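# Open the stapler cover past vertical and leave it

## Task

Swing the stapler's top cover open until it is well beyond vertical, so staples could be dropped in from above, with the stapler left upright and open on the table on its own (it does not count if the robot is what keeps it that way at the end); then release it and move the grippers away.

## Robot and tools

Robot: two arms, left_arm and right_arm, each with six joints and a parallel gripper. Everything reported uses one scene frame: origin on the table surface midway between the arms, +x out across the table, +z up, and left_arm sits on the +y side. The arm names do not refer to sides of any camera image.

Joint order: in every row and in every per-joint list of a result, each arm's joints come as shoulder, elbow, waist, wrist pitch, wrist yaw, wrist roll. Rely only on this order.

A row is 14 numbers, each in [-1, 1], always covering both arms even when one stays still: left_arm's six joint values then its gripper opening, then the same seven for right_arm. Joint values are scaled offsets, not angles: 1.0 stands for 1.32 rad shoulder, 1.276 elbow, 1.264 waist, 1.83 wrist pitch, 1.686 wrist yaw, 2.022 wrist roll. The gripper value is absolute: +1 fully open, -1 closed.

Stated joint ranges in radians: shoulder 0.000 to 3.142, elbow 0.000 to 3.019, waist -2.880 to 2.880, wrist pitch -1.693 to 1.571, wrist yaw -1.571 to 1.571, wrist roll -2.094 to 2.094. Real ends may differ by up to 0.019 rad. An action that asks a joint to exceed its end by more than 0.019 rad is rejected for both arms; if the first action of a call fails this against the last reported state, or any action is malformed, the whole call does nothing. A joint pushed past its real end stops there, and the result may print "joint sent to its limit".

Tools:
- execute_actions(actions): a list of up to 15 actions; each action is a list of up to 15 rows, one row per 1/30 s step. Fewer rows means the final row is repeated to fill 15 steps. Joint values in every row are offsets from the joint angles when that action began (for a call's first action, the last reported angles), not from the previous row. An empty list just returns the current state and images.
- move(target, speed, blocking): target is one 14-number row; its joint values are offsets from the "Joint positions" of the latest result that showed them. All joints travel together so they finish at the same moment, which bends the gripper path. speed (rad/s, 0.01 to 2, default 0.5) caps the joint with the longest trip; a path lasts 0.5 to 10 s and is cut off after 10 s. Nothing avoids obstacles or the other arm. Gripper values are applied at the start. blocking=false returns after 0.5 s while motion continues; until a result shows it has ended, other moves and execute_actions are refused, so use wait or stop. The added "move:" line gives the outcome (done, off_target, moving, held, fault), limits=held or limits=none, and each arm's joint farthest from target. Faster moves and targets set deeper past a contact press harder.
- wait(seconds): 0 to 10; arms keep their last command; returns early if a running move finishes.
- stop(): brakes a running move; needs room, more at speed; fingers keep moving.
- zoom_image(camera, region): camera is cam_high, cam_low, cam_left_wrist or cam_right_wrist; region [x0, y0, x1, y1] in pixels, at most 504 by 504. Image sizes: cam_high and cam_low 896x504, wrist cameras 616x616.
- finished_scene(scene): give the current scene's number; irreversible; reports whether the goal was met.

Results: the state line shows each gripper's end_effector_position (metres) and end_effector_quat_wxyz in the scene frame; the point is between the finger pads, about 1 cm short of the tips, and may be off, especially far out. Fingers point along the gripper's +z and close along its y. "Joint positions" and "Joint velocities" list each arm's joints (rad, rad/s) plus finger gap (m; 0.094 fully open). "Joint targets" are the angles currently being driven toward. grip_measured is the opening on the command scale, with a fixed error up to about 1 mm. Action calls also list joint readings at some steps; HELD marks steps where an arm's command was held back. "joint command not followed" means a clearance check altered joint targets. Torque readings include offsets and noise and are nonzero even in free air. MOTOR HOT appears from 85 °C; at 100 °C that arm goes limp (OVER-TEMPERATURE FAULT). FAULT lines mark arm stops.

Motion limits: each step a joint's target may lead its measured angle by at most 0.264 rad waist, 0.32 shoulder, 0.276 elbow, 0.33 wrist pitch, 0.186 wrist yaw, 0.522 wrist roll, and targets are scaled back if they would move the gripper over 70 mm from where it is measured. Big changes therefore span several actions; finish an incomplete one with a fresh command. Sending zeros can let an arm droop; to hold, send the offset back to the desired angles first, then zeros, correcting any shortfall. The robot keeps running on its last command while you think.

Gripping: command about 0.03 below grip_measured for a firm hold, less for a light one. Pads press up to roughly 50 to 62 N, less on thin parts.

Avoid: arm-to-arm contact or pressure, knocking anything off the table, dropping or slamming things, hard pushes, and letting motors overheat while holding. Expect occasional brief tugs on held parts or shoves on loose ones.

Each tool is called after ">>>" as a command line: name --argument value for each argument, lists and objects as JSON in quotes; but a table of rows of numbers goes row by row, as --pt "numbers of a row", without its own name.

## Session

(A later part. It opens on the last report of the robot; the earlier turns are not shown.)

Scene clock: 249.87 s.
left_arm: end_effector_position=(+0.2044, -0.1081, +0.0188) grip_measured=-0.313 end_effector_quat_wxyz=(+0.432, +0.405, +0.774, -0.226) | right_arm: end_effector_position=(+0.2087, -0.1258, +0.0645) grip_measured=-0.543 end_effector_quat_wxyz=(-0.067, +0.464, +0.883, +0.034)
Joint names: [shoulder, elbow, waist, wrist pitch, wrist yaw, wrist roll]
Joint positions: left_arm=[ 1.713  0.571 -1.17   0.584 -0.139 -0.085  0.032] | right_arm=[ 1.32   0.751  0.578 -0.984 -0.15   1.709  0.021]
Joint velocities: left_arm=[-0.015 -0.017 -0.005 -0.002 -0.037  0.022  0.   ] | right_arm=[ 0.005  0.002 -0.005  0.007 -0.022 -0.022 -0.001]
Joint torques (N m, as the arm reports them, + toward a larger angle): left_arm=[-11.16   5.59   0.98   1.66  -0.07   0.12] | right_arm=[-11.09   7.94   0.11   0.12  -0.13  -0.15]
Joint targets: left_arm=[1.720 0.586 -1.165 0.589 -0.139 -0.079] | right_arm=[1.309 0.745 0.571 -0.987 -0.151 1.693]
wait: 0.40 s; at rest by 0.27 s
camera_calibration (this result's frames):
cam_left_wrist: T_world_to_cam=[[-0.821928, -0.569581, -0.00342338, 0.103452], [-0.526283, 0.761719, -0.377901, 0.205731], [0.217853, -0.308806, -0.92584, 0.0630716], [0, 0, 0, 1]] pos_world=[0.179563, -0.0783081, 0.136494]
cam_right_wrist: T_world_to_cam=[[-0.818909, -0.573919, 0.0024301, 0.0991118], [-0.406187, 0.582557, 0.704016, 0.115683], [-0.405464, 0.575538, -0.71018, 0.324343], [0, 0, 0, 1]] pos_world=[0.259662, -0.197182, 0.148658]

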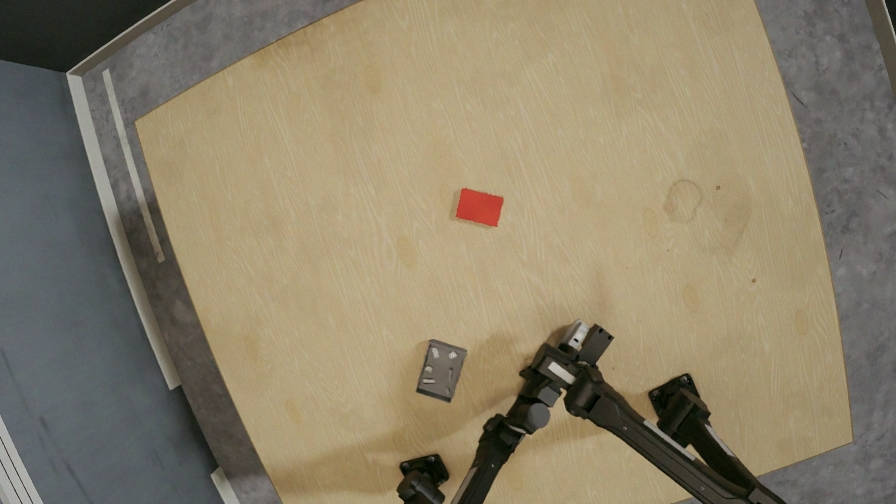

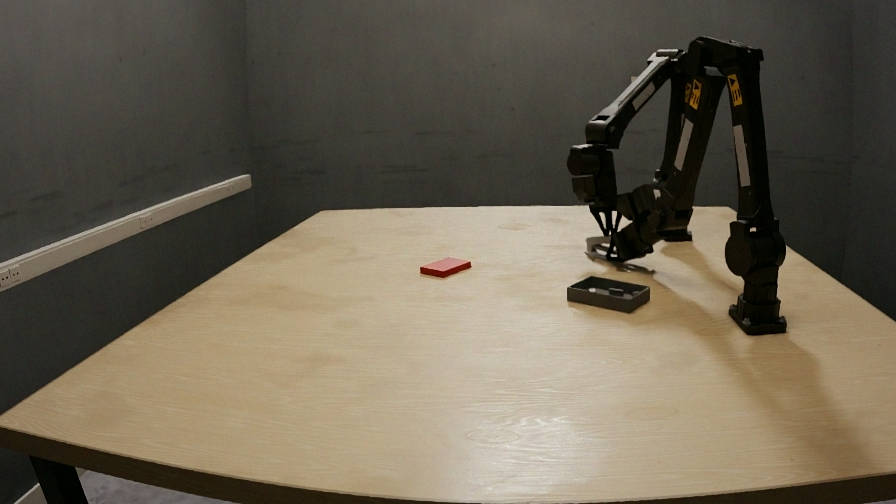

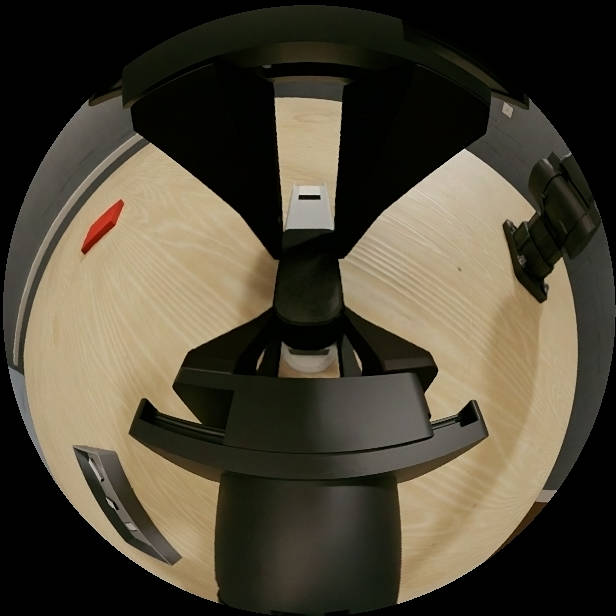

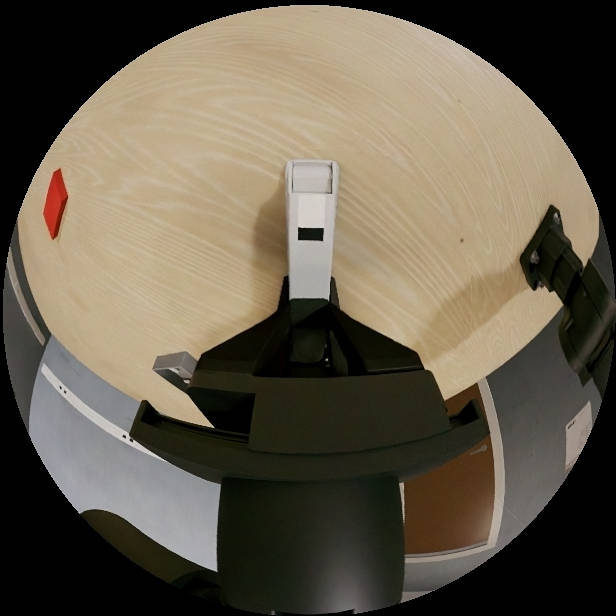

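>>> execute_actions --actions '[[[0.0053,0.012,0.004,0.003,0,0.003,-0.35,-0.0099,0.0,-0.0168,-0.0038,-0.0139,-0.0148,-0.58],[0.0053,0.012,0.004,0.003,0,0.003,-0.35,-0.0114,0.004,-0.0273,-0.0054,-0.0266,-0.0217,-0.58],[0.0053,0.012,0.004,0.003,0,0.003,-0.35,-0.0130,0.008,-0.0378,-0.0070,-0.0393,-0.0286,-0.58],[0.0053,0.012,0.004,0.003,0,0.003,-0.35,-0.0146,0.012,-0.0484,-0.0087,-0.0520,-0.0355,-0.58],[0.0053,0.012,0.004,0.003,0,0.003,-0.35,-0.0162,0.016,-0.0589,-0.0103,-0.0647,-0.0424,-0.58],[0.0053,0.012,0.004,0.003,0,0.003,-0.35,-0.0177,0.020,-0.0694,-0.0119,-0.0774,-0.0493,-0.58],[0.0053,0.012,0.004,0.003,0,0.003,-0.35,-0.0193,0.0238,-0.0799,-0.0135,-0.0901,-0.0562,-0.58],[0.0053,0.012,0.004,0.003,0,0.003,-0.35,-0.0193,0.036,-0.0907,-0.0165,-0.1028,-0.0635,-0.58],[0.0053,0.012,0.004,0.003,0,0.003,-0.35,-0.008,0.038,-0.1015,-0.0196,-0.1154,-0.0709,-0.58],[0.0053,0.012,0.004,0.003,0,0.003,-0.35,0.004,0.0393,-0.1123,-0.0226,-0.1281,-0.0782,-0.58],[0.0053,0.012,0.004,0.003,0,0.003,-0.35,0.0068,0.0406,-0.1232,-0.0257,-0.1408,-0.0856,-0.58],[0.0053,0.012,0.004,0.003,0,0.003,-0.35,0.0082,0.0419,-0.1340,-0.0287,-0.1535,-0.0929,-0.58],[0.0053,0.012,0.004,0.003,0,0.003,-0.35,0.0095,0.0432,-0.1448,-0.0318,-0.1661,-0.1003,-0.58],[0.0053,0.012,0.004,0.003,0,0.003,-0.35,0.0109,0.0445,-0.1556,-0.0348,-0.1788,-0.1076,-0.58]]]'

>>> wait --seconds 0.4

Scene clock: 279.07 s.
left_arm: end_effector_position=(+0.2045, -0.1080, +0.0188) grip_measured=-0.313 end_effector_quat_wxyz=(+0.432, +0.405, +0.774, -0.226) | right_arm: end_effector_position=(+0.2141, -0.1341, +0.0821) grip_measured=-0.543 end_effector_quat_wxyz=(-0.193, +0.461, +0.860, +0.098)
Joint names: [shoulder, elbow, waist, wrist pitch, wrist yaw, wrist roll]
Joint positions: left_arm=[ 1.713  0.571 -1.17   0.584 -0.139 -0.085  0.032] | right_arm=[ 1.314  0.756  0.398 -1.035 -0.436  1.539  0.021]
Joint velocities: left_arm=[-0.015  0.002 -0.005 -0.022 -0.007  0.037 -0.001] | right_arm=[ 0.005  0.012 -0.327 -0.144 -0.418 -0.359  0.002]
Joint torques (N m, as the arm reports them, + toward a larger angle): left_arm=[-11.24   5.54   0.83   1.82  -0.03   0.11] | right_arm=[-8.21 12.91  1.09  0.02 -0.3   0.  ]
Joint targets: left_arm=[1.720 0.586 -1.165 0.589 -0.139 -0.079] | right_arm=[1.334 0.808 0.381 -1.047 -0.451 1.492]
Step readings (joint positions):
0: left_arm=[1.713 0.571 -1.170 0.584 -0.139 -0.085] | right_arm=[1.320 0.751 0.578 -0.984 -0.150 1.709]
1: left_arm=[1.713 0.571 -1.170 0.584 -0.139 -0.085] | right_arm=[1.320 0.751 0.577 -0.984 -0.156 1.707]
2: left_arm=[1.713 0.571 -1.170 0.584 -0.139 -0.085] | right_arm=[1.320 0.751 0.572 -0.985 -0.167 1.702]
4: left_arm=[1.713 0.571 -1.170 0.584 -0.139 -0.085] | right_arm=[1.320 0.751 0.549 -0.988 -0.203 1.686]
8: left_arm=[1.713 0.571 -1.170 0.584 -0.139 -0.085] | right_arm=[1.315 0.751 0.492 -1.000 -0.294 1.636]
15: Joint positions above
camera_calibration (this result's frames):
cam_left_wrist: T_world_to_cam=[[-0.821743, -0.569846, -0.00362279, 0.103455], [-0.526461, 0.761582, -0.377931, 0.205758], [0.218122, -0.308655, -0.925827, 0.0630358], [0, 0, 0, 1]] pos_world=[0.179587, -0.0782915, 0.136497]
cam_right_wrist: T_world_to_cam=[[-0.827394, -0.561589, 0.00603266, 0.101876], [-0.266734, 0.402389, 0.875749, 0.04219], [-0.494238, 0.722981, -0.482729, 0.36388], [0, 0, 0, 1]] pos_world=[0.275388, -0.222842, 0.138093]

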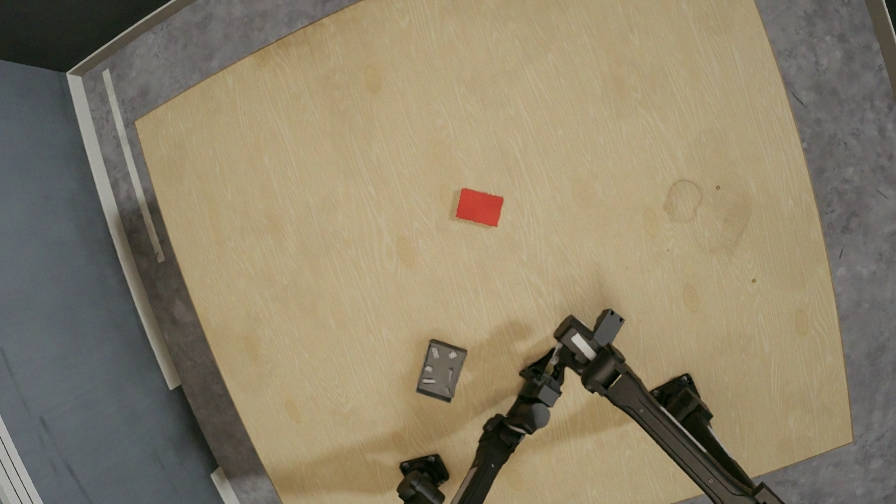

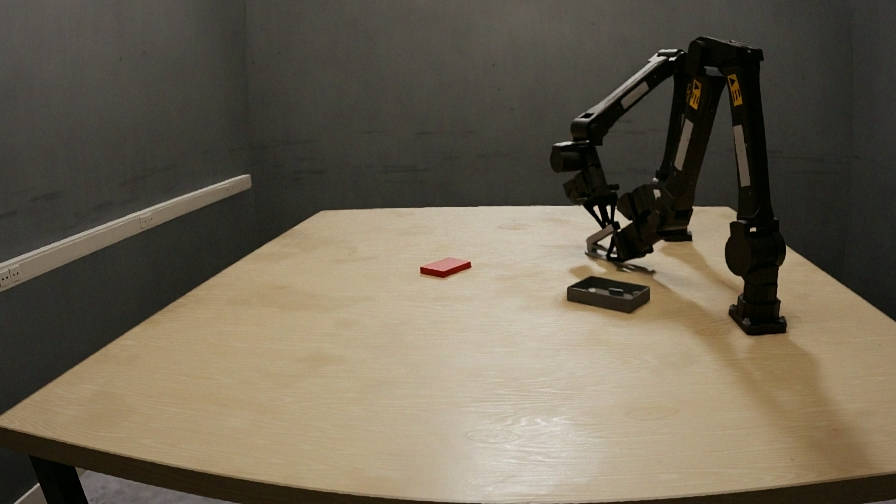

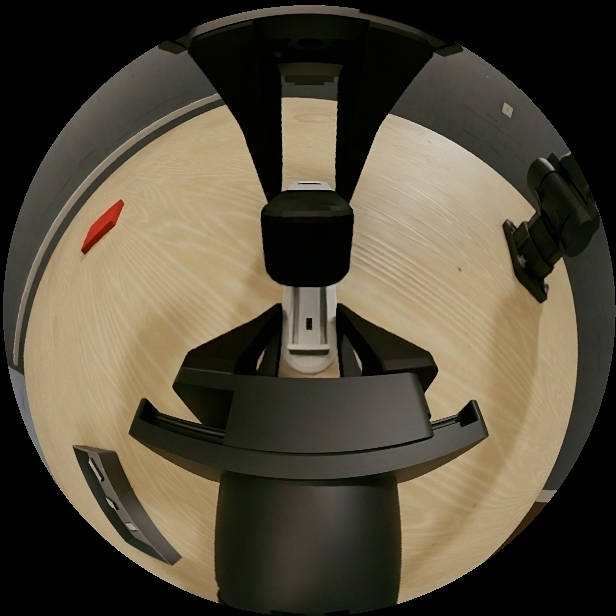

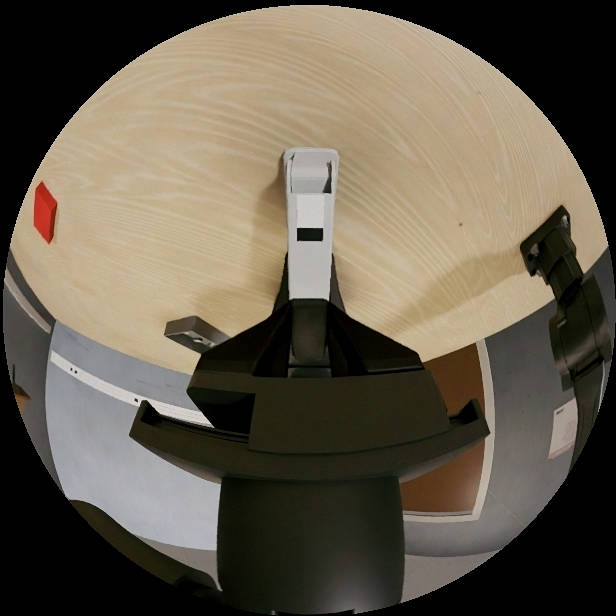

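Scene clock: 279.47 s.
left_arm: end_effector_position=(+0.2045, -0.1080, +0.0188) grip_measured=-0.313 end_effector_quat_wxyz=(+0.432, +0.405, +0.774, -0.226) | right_arm: end_effector_position=(+0.2147, -0.1355, +0.0837) grip_measured=-0.543 end_effector_quat_wxyz=(-0.199, +0.455, +0.862, +0.103)
Joint names: [shoulder, elbow, waist, wrist pitch, wrist yaw, wrist roll]
Joint positions: left_arm=[ 1.713  0.571 -1.17   0.584 -0.139 -0.085  0.032] | right_arm=[ 1.314  0.758  0.386 -1.043 -0.451  1.512  0.021]
Joint velocities: left_arm=[-0.015 -0.012  0.005 -0.012  0.007 -0.007 -0.001] | right_arm=[ 0.015  0.002 -0.015 -0.007 -0.007 -0.051 -0.   ]
Joint torques (N m, as the arm reports them, + toward a larger angle): left_arm=[-11.15   5.57   0.89   1.75  -0.05   0.13] | right_arm=[-8.19 12.88  0.27  0.02 -0.33 -0.19]
Joint targets: left_arm=[1.720 0.586 -1.165 0.589 -0.139 -0.079] | right_arm=[1.335 0.808 0.381 -1.048 -0.451 1.492]
wait: 0.40 s; at rest by 0.37 s
camera_calibration (this result's frames):
cam_left_wrist: T_world_to_cam=[[-0.821743, -0.569846, -0.00362279, 0.103455], [-0.526461, 0.761582, -0.377931, 0.205758], [0.218122, -0.308655, -0.925827, 0.0630358], [0, 0, 0, 1]] pos_world=[0.179587, -0.0782915, 0.136497]
cam_right_wrist: T_world_to_cam=[[-0.820458, -0.571707, 0.000383537, 0.0992167], [-0.26823, 0.385529, 0.882848, 0.0389514], [-0.504878, 0.724236, -0.469659, 0.36735], [0, 0, 0, 1]] pos_world=[0.277318, -0.224342, 0.138103]

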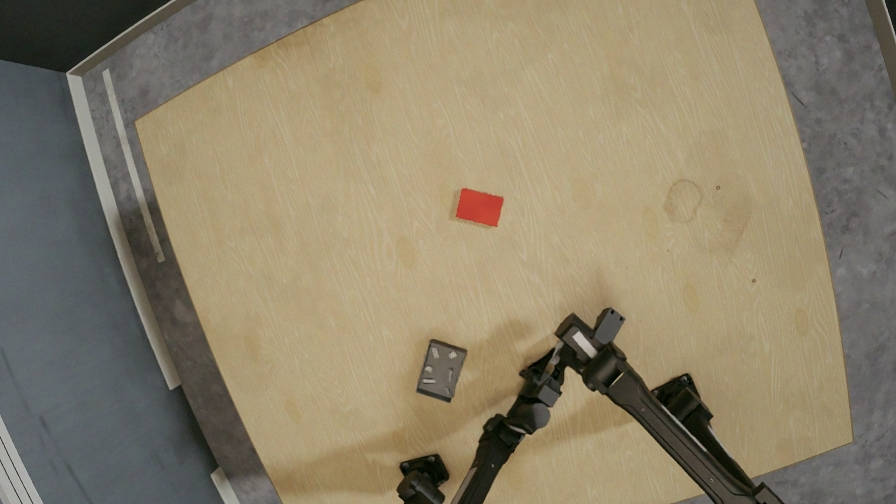

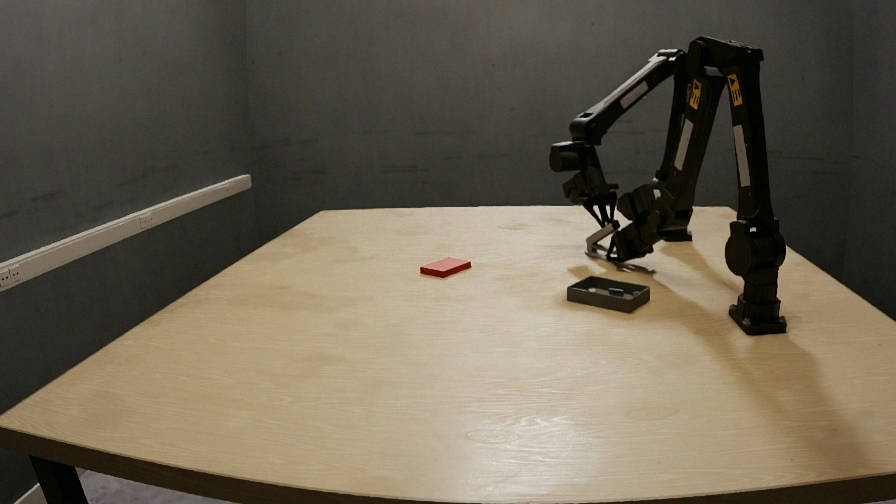

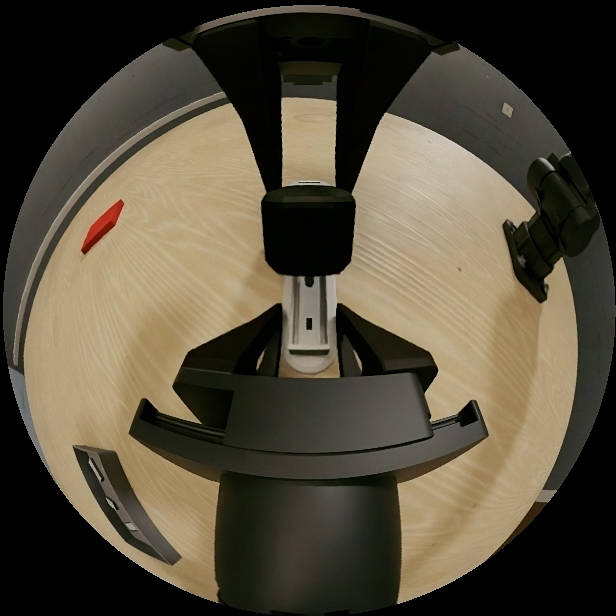

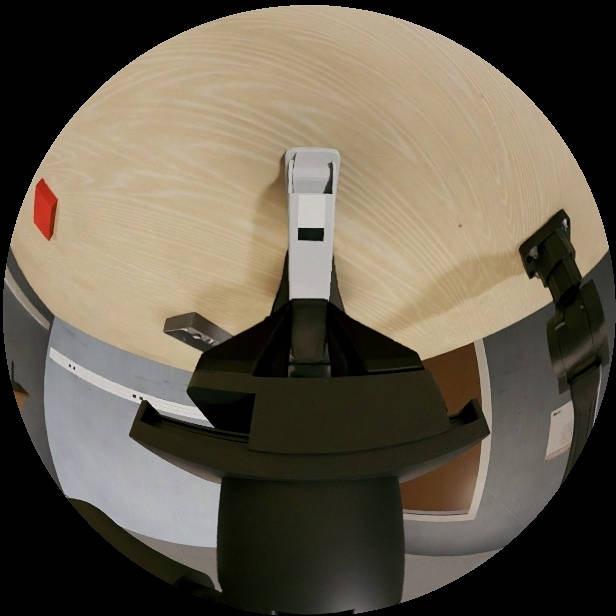

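>>> execute_actions --actions '[[[0.0053,0.012,0.004,0.003,0,0.003,-0.35,0.0194,0.0411,-0.0149,-0.0073,-0.0126,-0.0186,-0.58],[0.0053,0.012,0.004,0.003,0,0.003,-0.35,0.0229,0.0429,-0.0251,-0.0118,-0.0246,-0.0273,-0.58],[0.0053,0.012,0.004,0.003,0,0.003,-0.35,0.0264,0.0448,-0.0353,-0.0164,-0.0366,-0.0360,-0.58],[0.0053,0.012,0.004,0.003,0,0.003,-0.35,0.0300,0.0467,-0.0455,-0.0209,-0.0485,-0.0446,-0.58],[0.0053,0.012,0.004,0.003,0,0.003,-0.35,0.0335,0.0486,-0.0557,-0.0255,-0.0605,-0.0533,-0.58],[0.0053,0.012,0.004,0.003,0,0.003,-0.35,0.0370,0.0504,-0.0659,-0.0300,-0.0725,-0.0620,-0.58],[0.0053,0.012,0.004,0.003,0,0.003,-0.35,0.0405,0.0523,-0.0761,-0.0346,-0.0845,-0.0707,-0.58],[0.0053,0.012,0.004,0.003,0,0.003,-0.35,0.0465,0.0548,-0.0860,-0.0409,-0.0957,-0.0805,-0.58],[0.0053,0.012,0.004,0.003,0,0.003,-0.35,0.0525,0.0572,-0.0960,-0.0473,-0.1068,-0.0904,-0.58],[0.0053,0.012,0.004,0.003,0,0.003,-0.35,0.0585,0.0597,-0.1059,-0.0536,-0.1180,-0.1002,-0.58],[0.0053,0.012,0.004,0.003,0,0.003,-0.35,0.0644,0.0622,-0.1159,-0.0600,-0.1291,-0.1101,-0.58],[0.0053,0.012,0.004,0.003,0,0.003,-0.35,0.0704,0.0647,-0.1258,-0.0663,-0.1403,-0.1199,-0.58],[0.0053,0.012,0.004,0.003,0,0.003,-0.35,0.0764,0.0671,-0.1358,-0.0727,-0.1514,-0.1298,-0.58],[0.0053,0.012,0.004,0.003,0,0.003,-0.35,0.0824,0.0696,-0.1457,-0.0790,-0.1626,-0.1396,-0.58]]]'

>>> wait --seconds 0.4

Scene clock: 303.93 s.
left_arm: end_effector_position=(+0.2045, -0.1080, +0.0188) grip_measured=-0.313 end_effector_quat_wxyz=(+0.432, +0.405, +0.774, -0.226) | right_arm: end_effector_position=(+0.2231, -0.1467, +0.0977) grip_measured=-0.543 end_effector_quat_wxyz=(-0.320, +0.443, +0.822, +0.160)
Joint names: [shoulder, elbow, waist, wrist pitch, wrist yaw, wrist roll]
Joint positions: left_arm=[ 1.713  0.571 -1.17   0.584 -0.139 -0.085  0.032] | right_arm=[ 1.397  0.792  0.219 -1.169 -0.708  1.293  0.021]
Joint velocities: left_arm=[ 0.005 -0.017 -0.005 -0.012  0.022  0.007  0.   ] | right_arm=[ 0.21   0.081 -0.308 -0.286 -0.505 -0.432 -0.001]
Joint torques (N m, as the arm reports them, + toward a larger angle): left_arm=[-11.06   5.65   0.92   1.68  -0.08   0.14] | right_arm=[-9.88 12.33  0.51 -0.04 -0.56  0.08]
Joint targets: left_arm=[1.720 0.586 -1.165 0.589 -0.139 -0.079] | right_arm=[1.423 0.846 0.202 -1.188 -0.725 1.229]
Step readings (joint positions):
0: left_arm=[1.713 0.571 -1.170 0.584 -0.139 -0.085] | right_arm=[1.314 0.758 0.386 -1.043 -0.451 1.512]
1: left_arm=[1.713 0.571 -1.170 0.584 -0.139 -0.085] | right_arm=[1.315 0.758 0.385 -1.044 -0.456 1.509]
2: left_arm=[1.713 0.571 -1.170 0.584 -0.139 -0.085] | right_arm=[1.317 0.758 0.381 -1.047 -0.467 1.502]
4: left_arm=[1.713 0.571 -1.170 0.584 -0.139 -0.085] | right_arm=[1.324 0.763 0.361 -1.059 -0.499 1.483]
8: left_arm=[1.713 0.571 -1.170 0.584 -0.139 -0.085] | right_arm=[1.346 0.771 0.304 -1.093 -0.582 1.421]
15: Joint positions above
camera_calibration (this result's frames):
cam_left_wrist: T_world_to_cam=[[-0.821743, -0.569846, -0.00362279, 0.103455], [-0.526461, 0.761582, -0.377931, 0.205758], [0.218122, -0.308655, -0.925827, 0.0630358], [0, 0, 0, 1]] pos_world=[0.179587, -0.0782915, 0.136497]
cam_right_wrist: T_world_to_cam=[[-0.826938, -0.562109, 0.0143993, 0.101158], [-0.10502, 0.179555, 0.978126, -0.0427768], [-0.552399, 0.807337, -0.207514, 0.383414], [0, 0, 0, 1]] pos_world=[0.290956, -0.245002, 0.119948]

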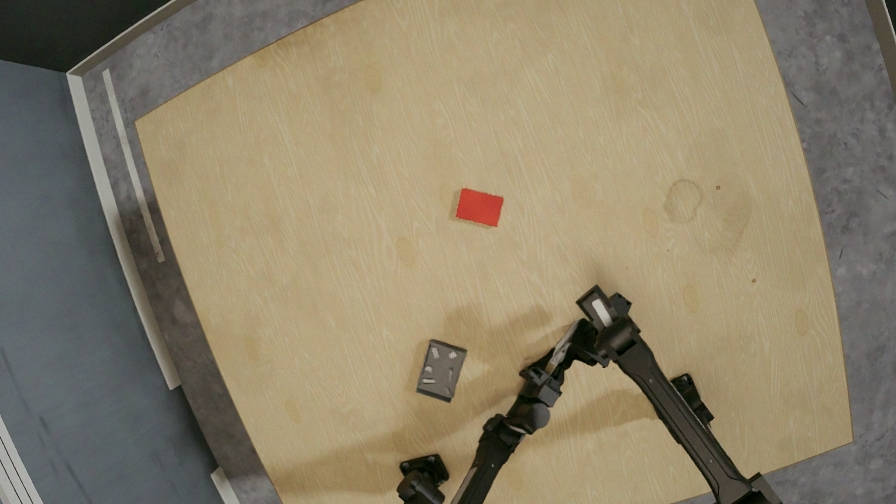

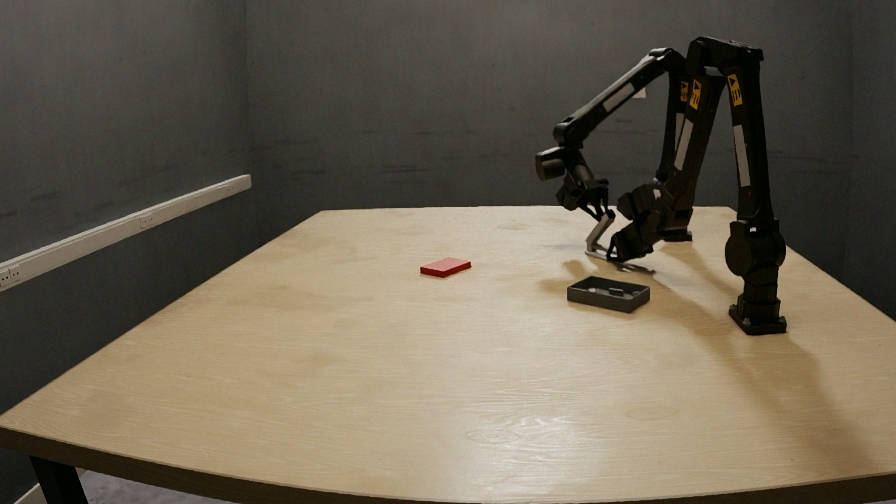

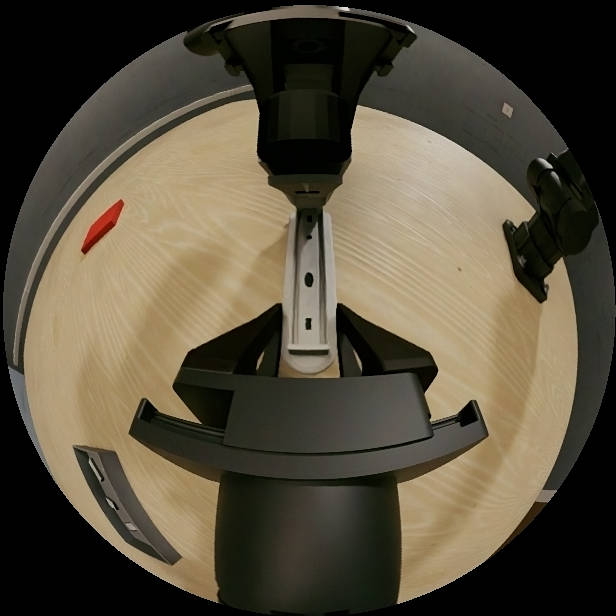

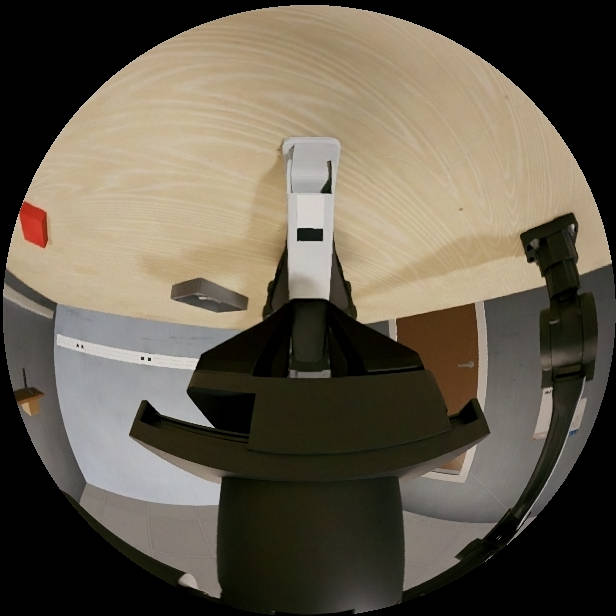

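Scene clock: 304.33 s.
left_arm: end_effector_position=(+0.2046, -0.1080, +0.0188) grip_measured=-0.313 end_effector_quat_wxyz=(+0.432, +0.405, +0.774, -0.225) | right_arm: end_effector_position=(+0.2237, -0.1481, +0.0989) grip_measured=-0.543 end_effector_quat_wxyz=(-0.326, +0.432, +0.824, +0.167)
Joint names: [shoulder, elbow, waist, wrist pitch, wrist yaw, wrist roll]
Joint positions: left_arm=[ 1.713  0.571 -1.17   0.584 -0.14  -0.085  0.032] | right_arm=[ 1.405  0.796  0.207 -1.185 -0.723  1.251  0.021]
Joint velocities: left_arm=[-0.015  0.007  0.005  0.007 -0.022  0.022 -0.   ] | right_arm=[-0.015  0.002 -0.005 -0.002 -0.051  0.037 -0.001]
Joint torques (N m, as the arm reports them, + toward a larger angle): left_arm=[-11.     5.58   0.97   1.71  -0.04   0.12] | right_arm=[-9.53 12.28  0.17 -0.23 -0.6  -0.24]
Joint targets: left_arm=[1.720 0.586 -1.165 0.589 -0.140 -0.079] | right_arm=[1.423 0.846 0.202 -1.188 -0.725 1.229]
wait: 0.40 s; no rest
camera_calibration (this result's frames):
cam_left_wrist: T_world_to_cam=[[-0.821373, -0.570377, -0.00402156, 0.10346], [-0.526816, 0.761307, -0.377992, 0.20581], [0.218659, -0.308353, -0.9258, 0.0629643], [0, 0, 0, 1]] pos_world=[0.179636, -0.0782583, 0.136503]
cam_right_wrist: T_world_to_cam=[[-0.817677, -0.575674, 0.0018074, 0.0980875], [-0.107345, 0.155553, 0.981978, -0.0471144], [-0.56558, 0.802747, -0.188988, 0.385634], [0, 0, 0, 1]] pos_world=[0.293253, -0.245771, 0.118968]

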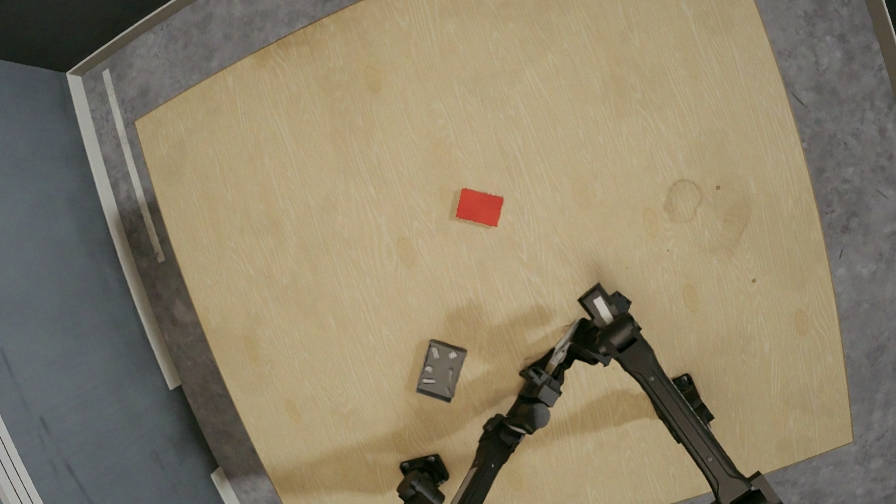

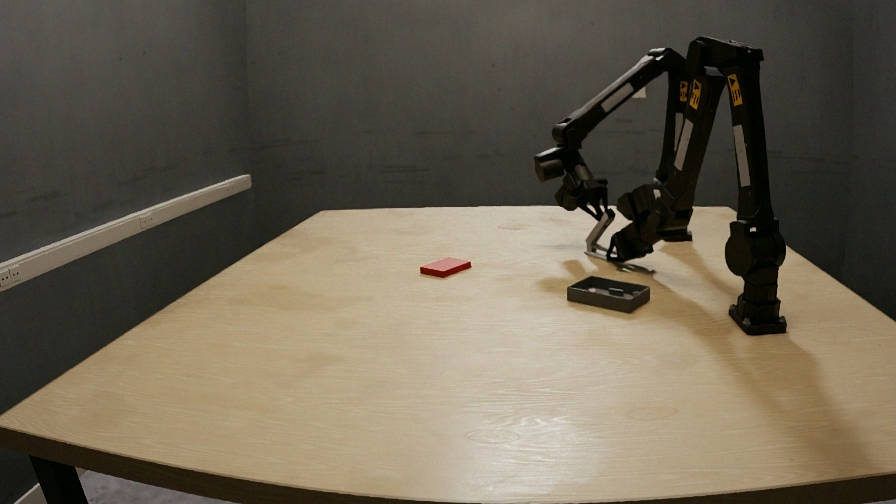

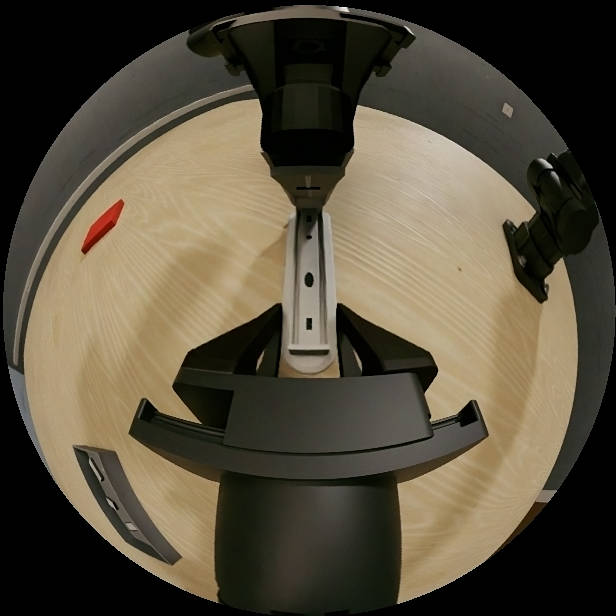

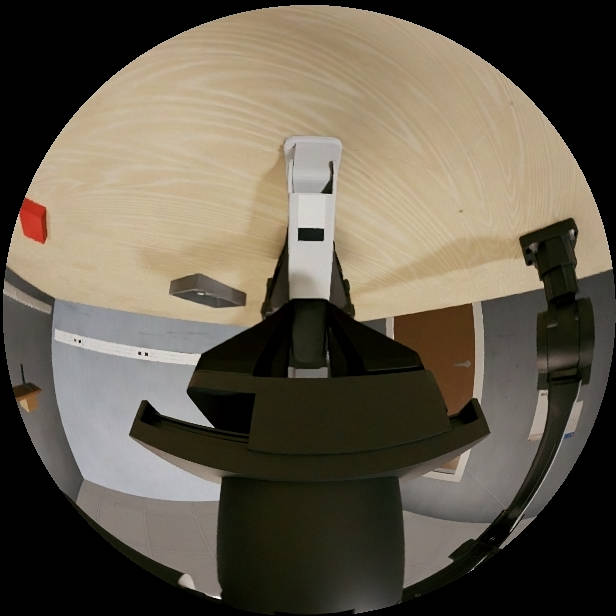

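>>> execute_actions --actions '[[[0.0053,0.012,0.004,0.003,0,0.003,-0.35,0.0225,0.0426,-0.0136,-0.0106,-0.0111,-0.0324,-0.58],[0.0053,0.012,0.004,0.003,0,0.003,-0.35,0.0307,0.0460,-0.0226,-0.0191,-0.0209,-0.0443,-0.58],[0.0053,0.012,0.004,0.003,0,0.003,-0.35,0.0388,0.0494,-0.0315,-0.0275,-0.0308,-0.0562,-0.58],[0.0053,0.012,0.004,0.003,0,0.003,-0.35,0.0469,0.0527,-0.0404,-0.0359,-0.0406,-0.0681,-0.58],[0.0053,0.012,0.004,0.003,0,0.003,-0.35,0.0550,0.0561,-0.0493,-0.0443,-0.0505,-0.0800,-0.58],[0.0053,0.012,0.004,0.003,0,0.003,-0.35,0.0632,0.0595,-0.0583,-0.0528,-0.0603,-0.0919,-0.58],[0.0053,0.012,0.004,0.003,0,0.003,-0.35,0.0713,0.0629,-0.0672,-0.0612,-0.0702,-0.1038,-0.58],[0.0053,0.012,0.004,0.003,0,0.003,-0.35,0.0822,0.0670,-0.0751,-0.0724,-0.0781,-0.1180,-0.58],[0.0053,0.012,0.004,0.003,0,0.003,-0.35,0.0930,0.0710,-0.0830,-0.0836,-0.0860,-0.1321,-0.58],[0.0053,0.012,0.004,0.003,0,0.003,-0.35,0.1039,0.0751,-0.0909,-0.0948,-0.0939,-0.1463,-0.58],[0.0053,0.012,0.004,0.003,0,0.003,-0.35,0.1147,0.0791,-0.0987,-0.1060,-0.1018,-0.1604,-0.58],[0.0053,0.012,0.004,0.003,0,0.003,-0.35,0.1256,0.0832,-0.1066,-0.1172,-0.1097,-0.1746,-0.58],[0.0053,0.012,0.004,0.003,0,0.003,-0.35,0.1364,0.0872,-0.1145,-0.1284,-0.1176,-0.1888,-0.58],[0.0053,0.012,0.004,0.003,0,0.003,-0.35,0.1473,0.0913,-0.1224,-0.1396,-0.1255,-0.1960,-0.58],[0.0053,0.012,0.004,0.003,0,0.003,-0.35,0.1473,0.0913,-0.1224,-0.1396,-0.1255,-0.1930,-0.58]]]'

>>> wait --seconds 0.4

Scene clock: 335.77 s.
left_arm: end_effector_position=(+0.2051, -0.1077, +0.0188) grip_measured=-0.313 end_effector_quat_wxyz=(+0.433, +0.403, +0.774, -0.225) | right_arm: end_effector_position=(+0.2355, -0.1621, +0.1092) grip_measured=-0.543 end_effector_quat_wxyz=(-0.439, +0.413, +0.767, +0.220)
Joint names: [shoulder, elbow, waist, wrist pitch, wrist yaw, wrist roll]
Joint positions: left_arm=[ 1.713  0.571 -1.17   0.584 -0.142 -0.087  0.032] | right_arm=[ 1.566  0.858  0.07  -1.413 -0.918  0.942  0.021]
Joint velocities: left_arm=[-0.015 -0.007 -0.005  0.002 -0.066 -0.051  0.001] | right_arm=[ 0.347  0.11  -0.249 -0.491 -0.315 -0.579 -0.001]
Joint torques (N m, as the arm reports them, + toward a larger angle): left_arm=[-10.97   5.6    1.1    1.68   0.07   0.12] | right_arm=[-12.16  10.75  -0.05  -0.4   -0.84   0.06]
Joint targets: left_arm=[1.720 0.586 -1.165 0.589 -0.140 -0.080] | right_arm=[1.600 0.913 0.052 -1.440 -0.934 0.860]
Step readings (joint positions):
0: left_arm=[1.713 0.571 -1.170 0.584 -0.140 -0.085] | right_arm=[1.405 0.796 0.207 -1.185 -0.723 1.251]
1: left_arm=[1.713 0.571 -1.170 0.584 -0.140 -0.085] | right_arm=[1.406 0.796 0.206 -1.187 -0.726 1.245]
2: left_arm=[1.713 0.571 -1.170 0.584 -0.141 -0.085] | right_arm=[1.409 0.798 0.203 -1.194 -0.735 1.234]
4: left_arm=[1.713 0.571 -1.170 0.584 -0.141 -0.085] | right_arm=[1.423 0.806 0.187 -1.218 -0.761 1.205]
8: left_arm=[1.713 0.571 -1.170 0.584 -0.141 -0.085] | right_arm=[1.470 0.821 0.137 -1.278 -0.826 1.121]
15: Joint positions above
camera_calibration (this result's frames):
cam_left_wrist: T_world_to_cam=[[-0.819474, -0.573105, -0.00359349, 0.103354], [-0.529432, 0.759397, -0.378178, 0.206192], [0.219465, -0.308005, -0.925726, 0.0628453], [0, 0, 0, 1]] pos_world=[0.180068, -0.0779919, 0.136526]
cam_right_wrist: T_world_to_cam=[[-0.824092, -0.566166, 0.0181193, 0.100892], [0.0632969, -0.060252, 0.996174, -0.13049], [-0.562908, 0.822087, 0.0854897, 0.378026], [0, 0, 0, 1]] pos_world=[0.304198, -0.26151, 0.0958453]

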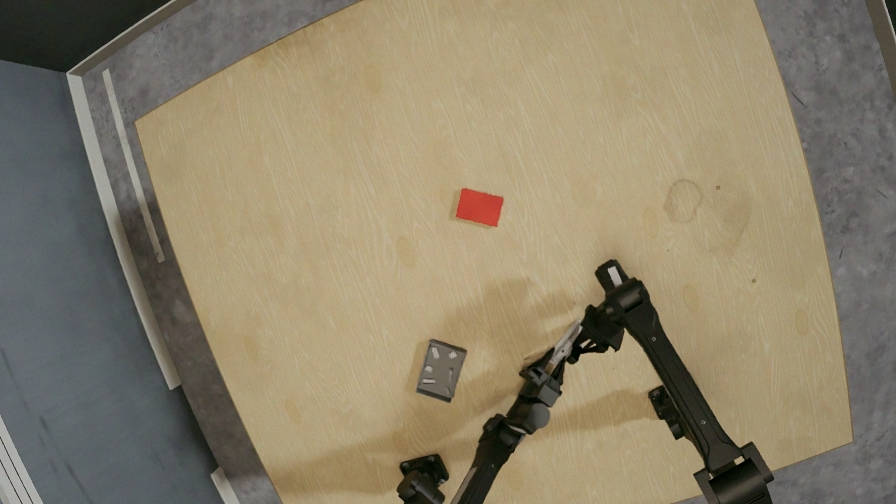

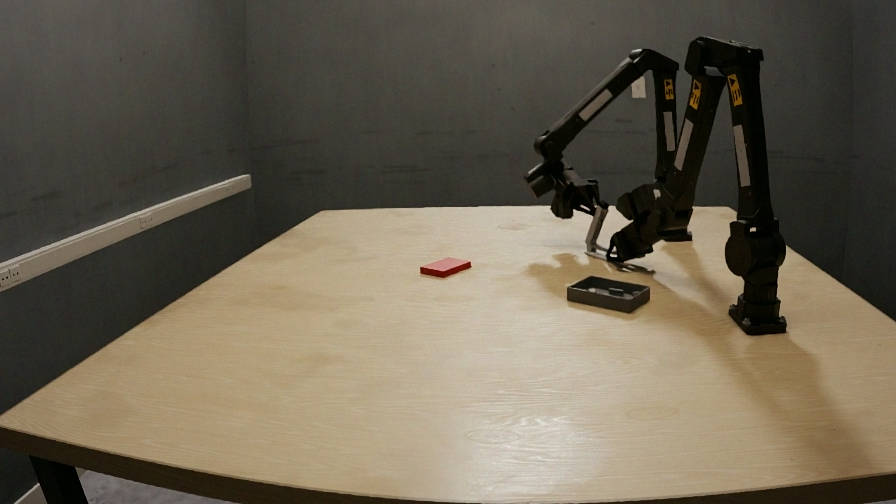

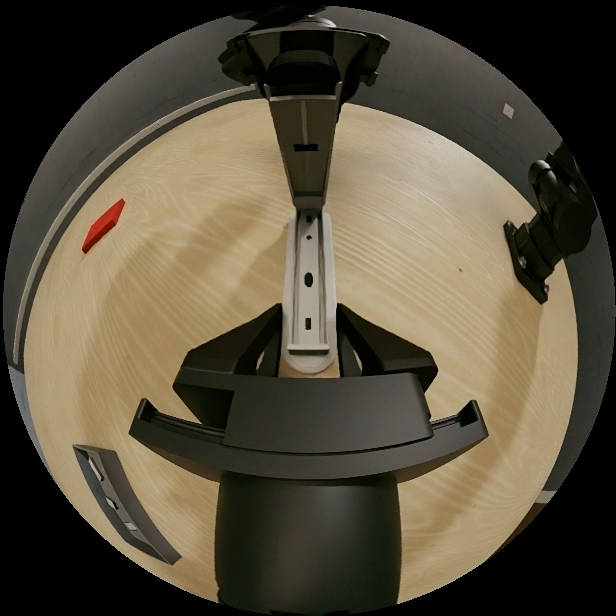

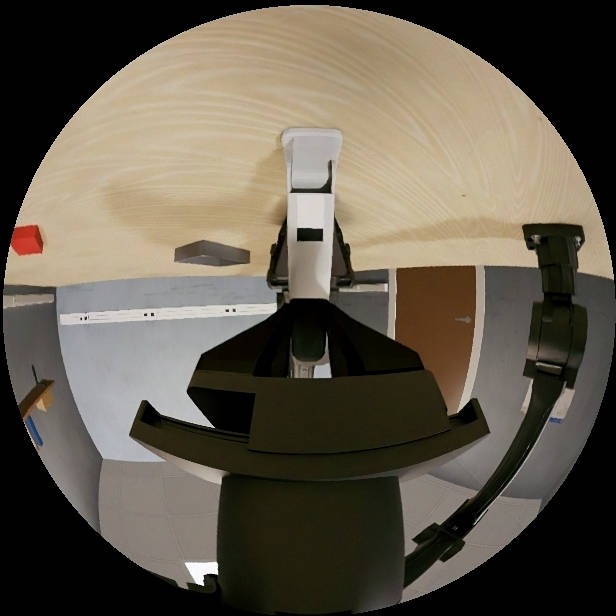

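Scene clock: 336.17 s.
left_arm: end_effector_position=(+0.2053, -0.1075, +0.0189) grip_measured=-0.313 end_effector_quat_wxyz=(+0.433, +0.403, +0.775, -0.224) | right_arm: end_effector_position=(+0.2361, -0.1638, +0.1102) grip_measured=-0.543 end_effector_quat_wxyz=(-0.445, +0.401, +0.767, +0.229)
Joint names: [shoulder, elbow, waist, wrist pitch, wrist yaw, wrist roll]
Joint positions: left_arm=[ 1.713  0.571 -1.17   0.584 -0.144 -0.088  0.032] | right_arm=[ 1.581  0.864  0.06  -1.441 -0.928  0.884  0.021]
Joint velocities: left_arm=[ 0.005  0.012 -0.005  0.002  0.037  0.007 -0.   ] | right_arm=[ 0.005 -0.007 -0.005 -0.007 -0.022 -0.007 -0.   ]
Joint torques (N m, as the arm reports them, + toward a larger angle): left_arm=[-10.99   5.59   0.8    1.67   0.14   0.14] | right_arm=[-11.13  10.88   0.01  -0.73  -0.82  -0.24]
Joint targets: left_arm=[1.720 0.586 -1.165 0.589 -0.140 -0.079] | right_arm=[1.599 0.913 0.052 -1.441 -0.934 0.861]
wait: 0.40 s; no rest
camera_calibration (this result's frames):
cam_left_wrist: T_world_to_cam=[[-0.818615, -0.574329, -0.00406566, 0.103316], [-0.53039, 0.758666, -0.378303, 0.20633], [0.220354, -0.307528, -0.925673, 0.0627261], [0, 0, 0, 1]] pos_world=[0.18019, -0.077908, 0.136539]
cam_right_wrist: T_world_to_cam=[[-0.816431, -0.577442, -0.000830844, 0.0988221], [0.0615627, -0.0884725, 0.994174, -0.135566], [-0.574151, 0.811624, 0.107781, 0.378188], [0, 0, 0, 1]] pos_world=[0.306165, -0.261877, 0.0940965]

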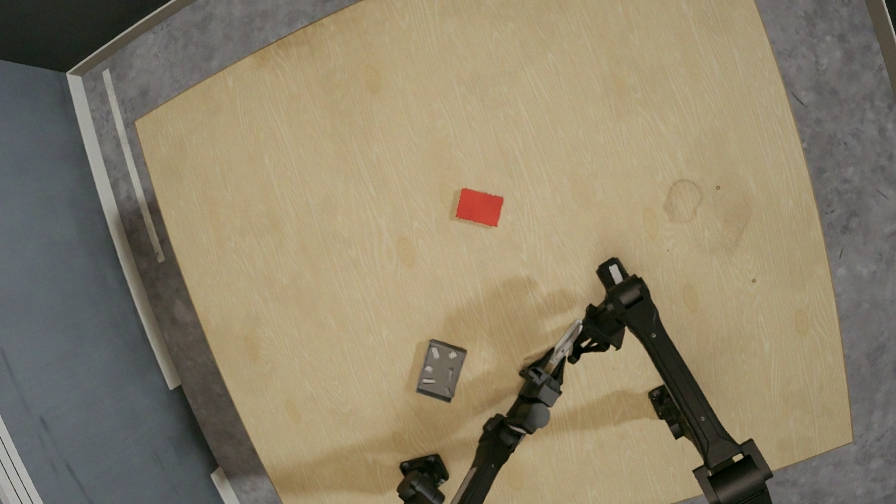

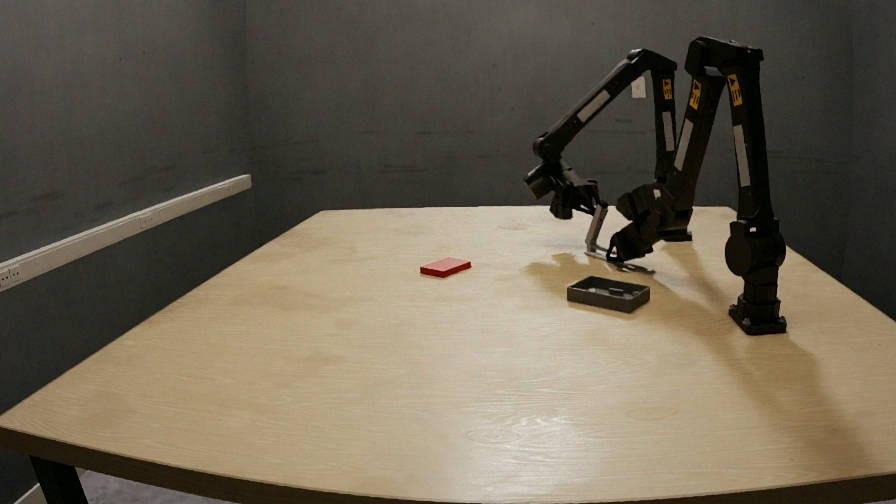

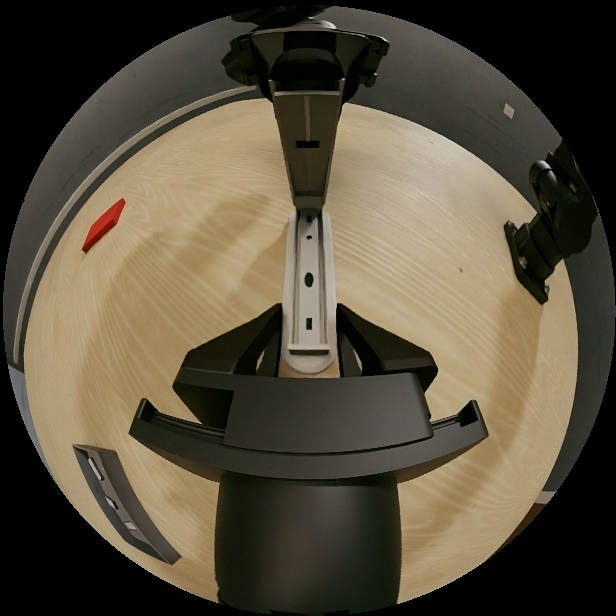

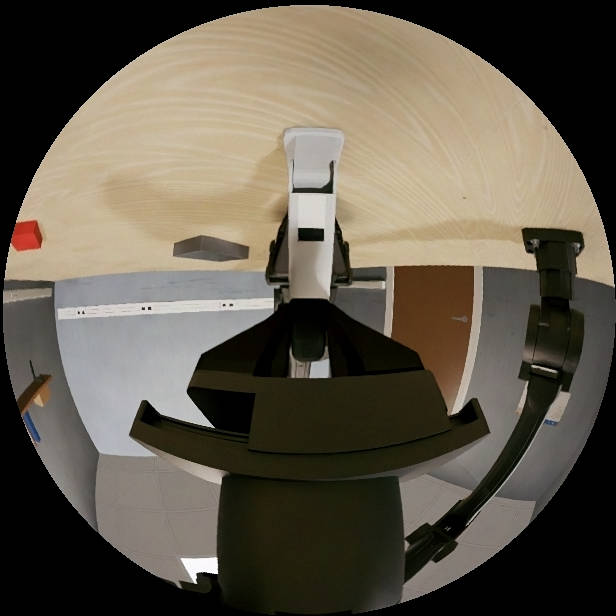

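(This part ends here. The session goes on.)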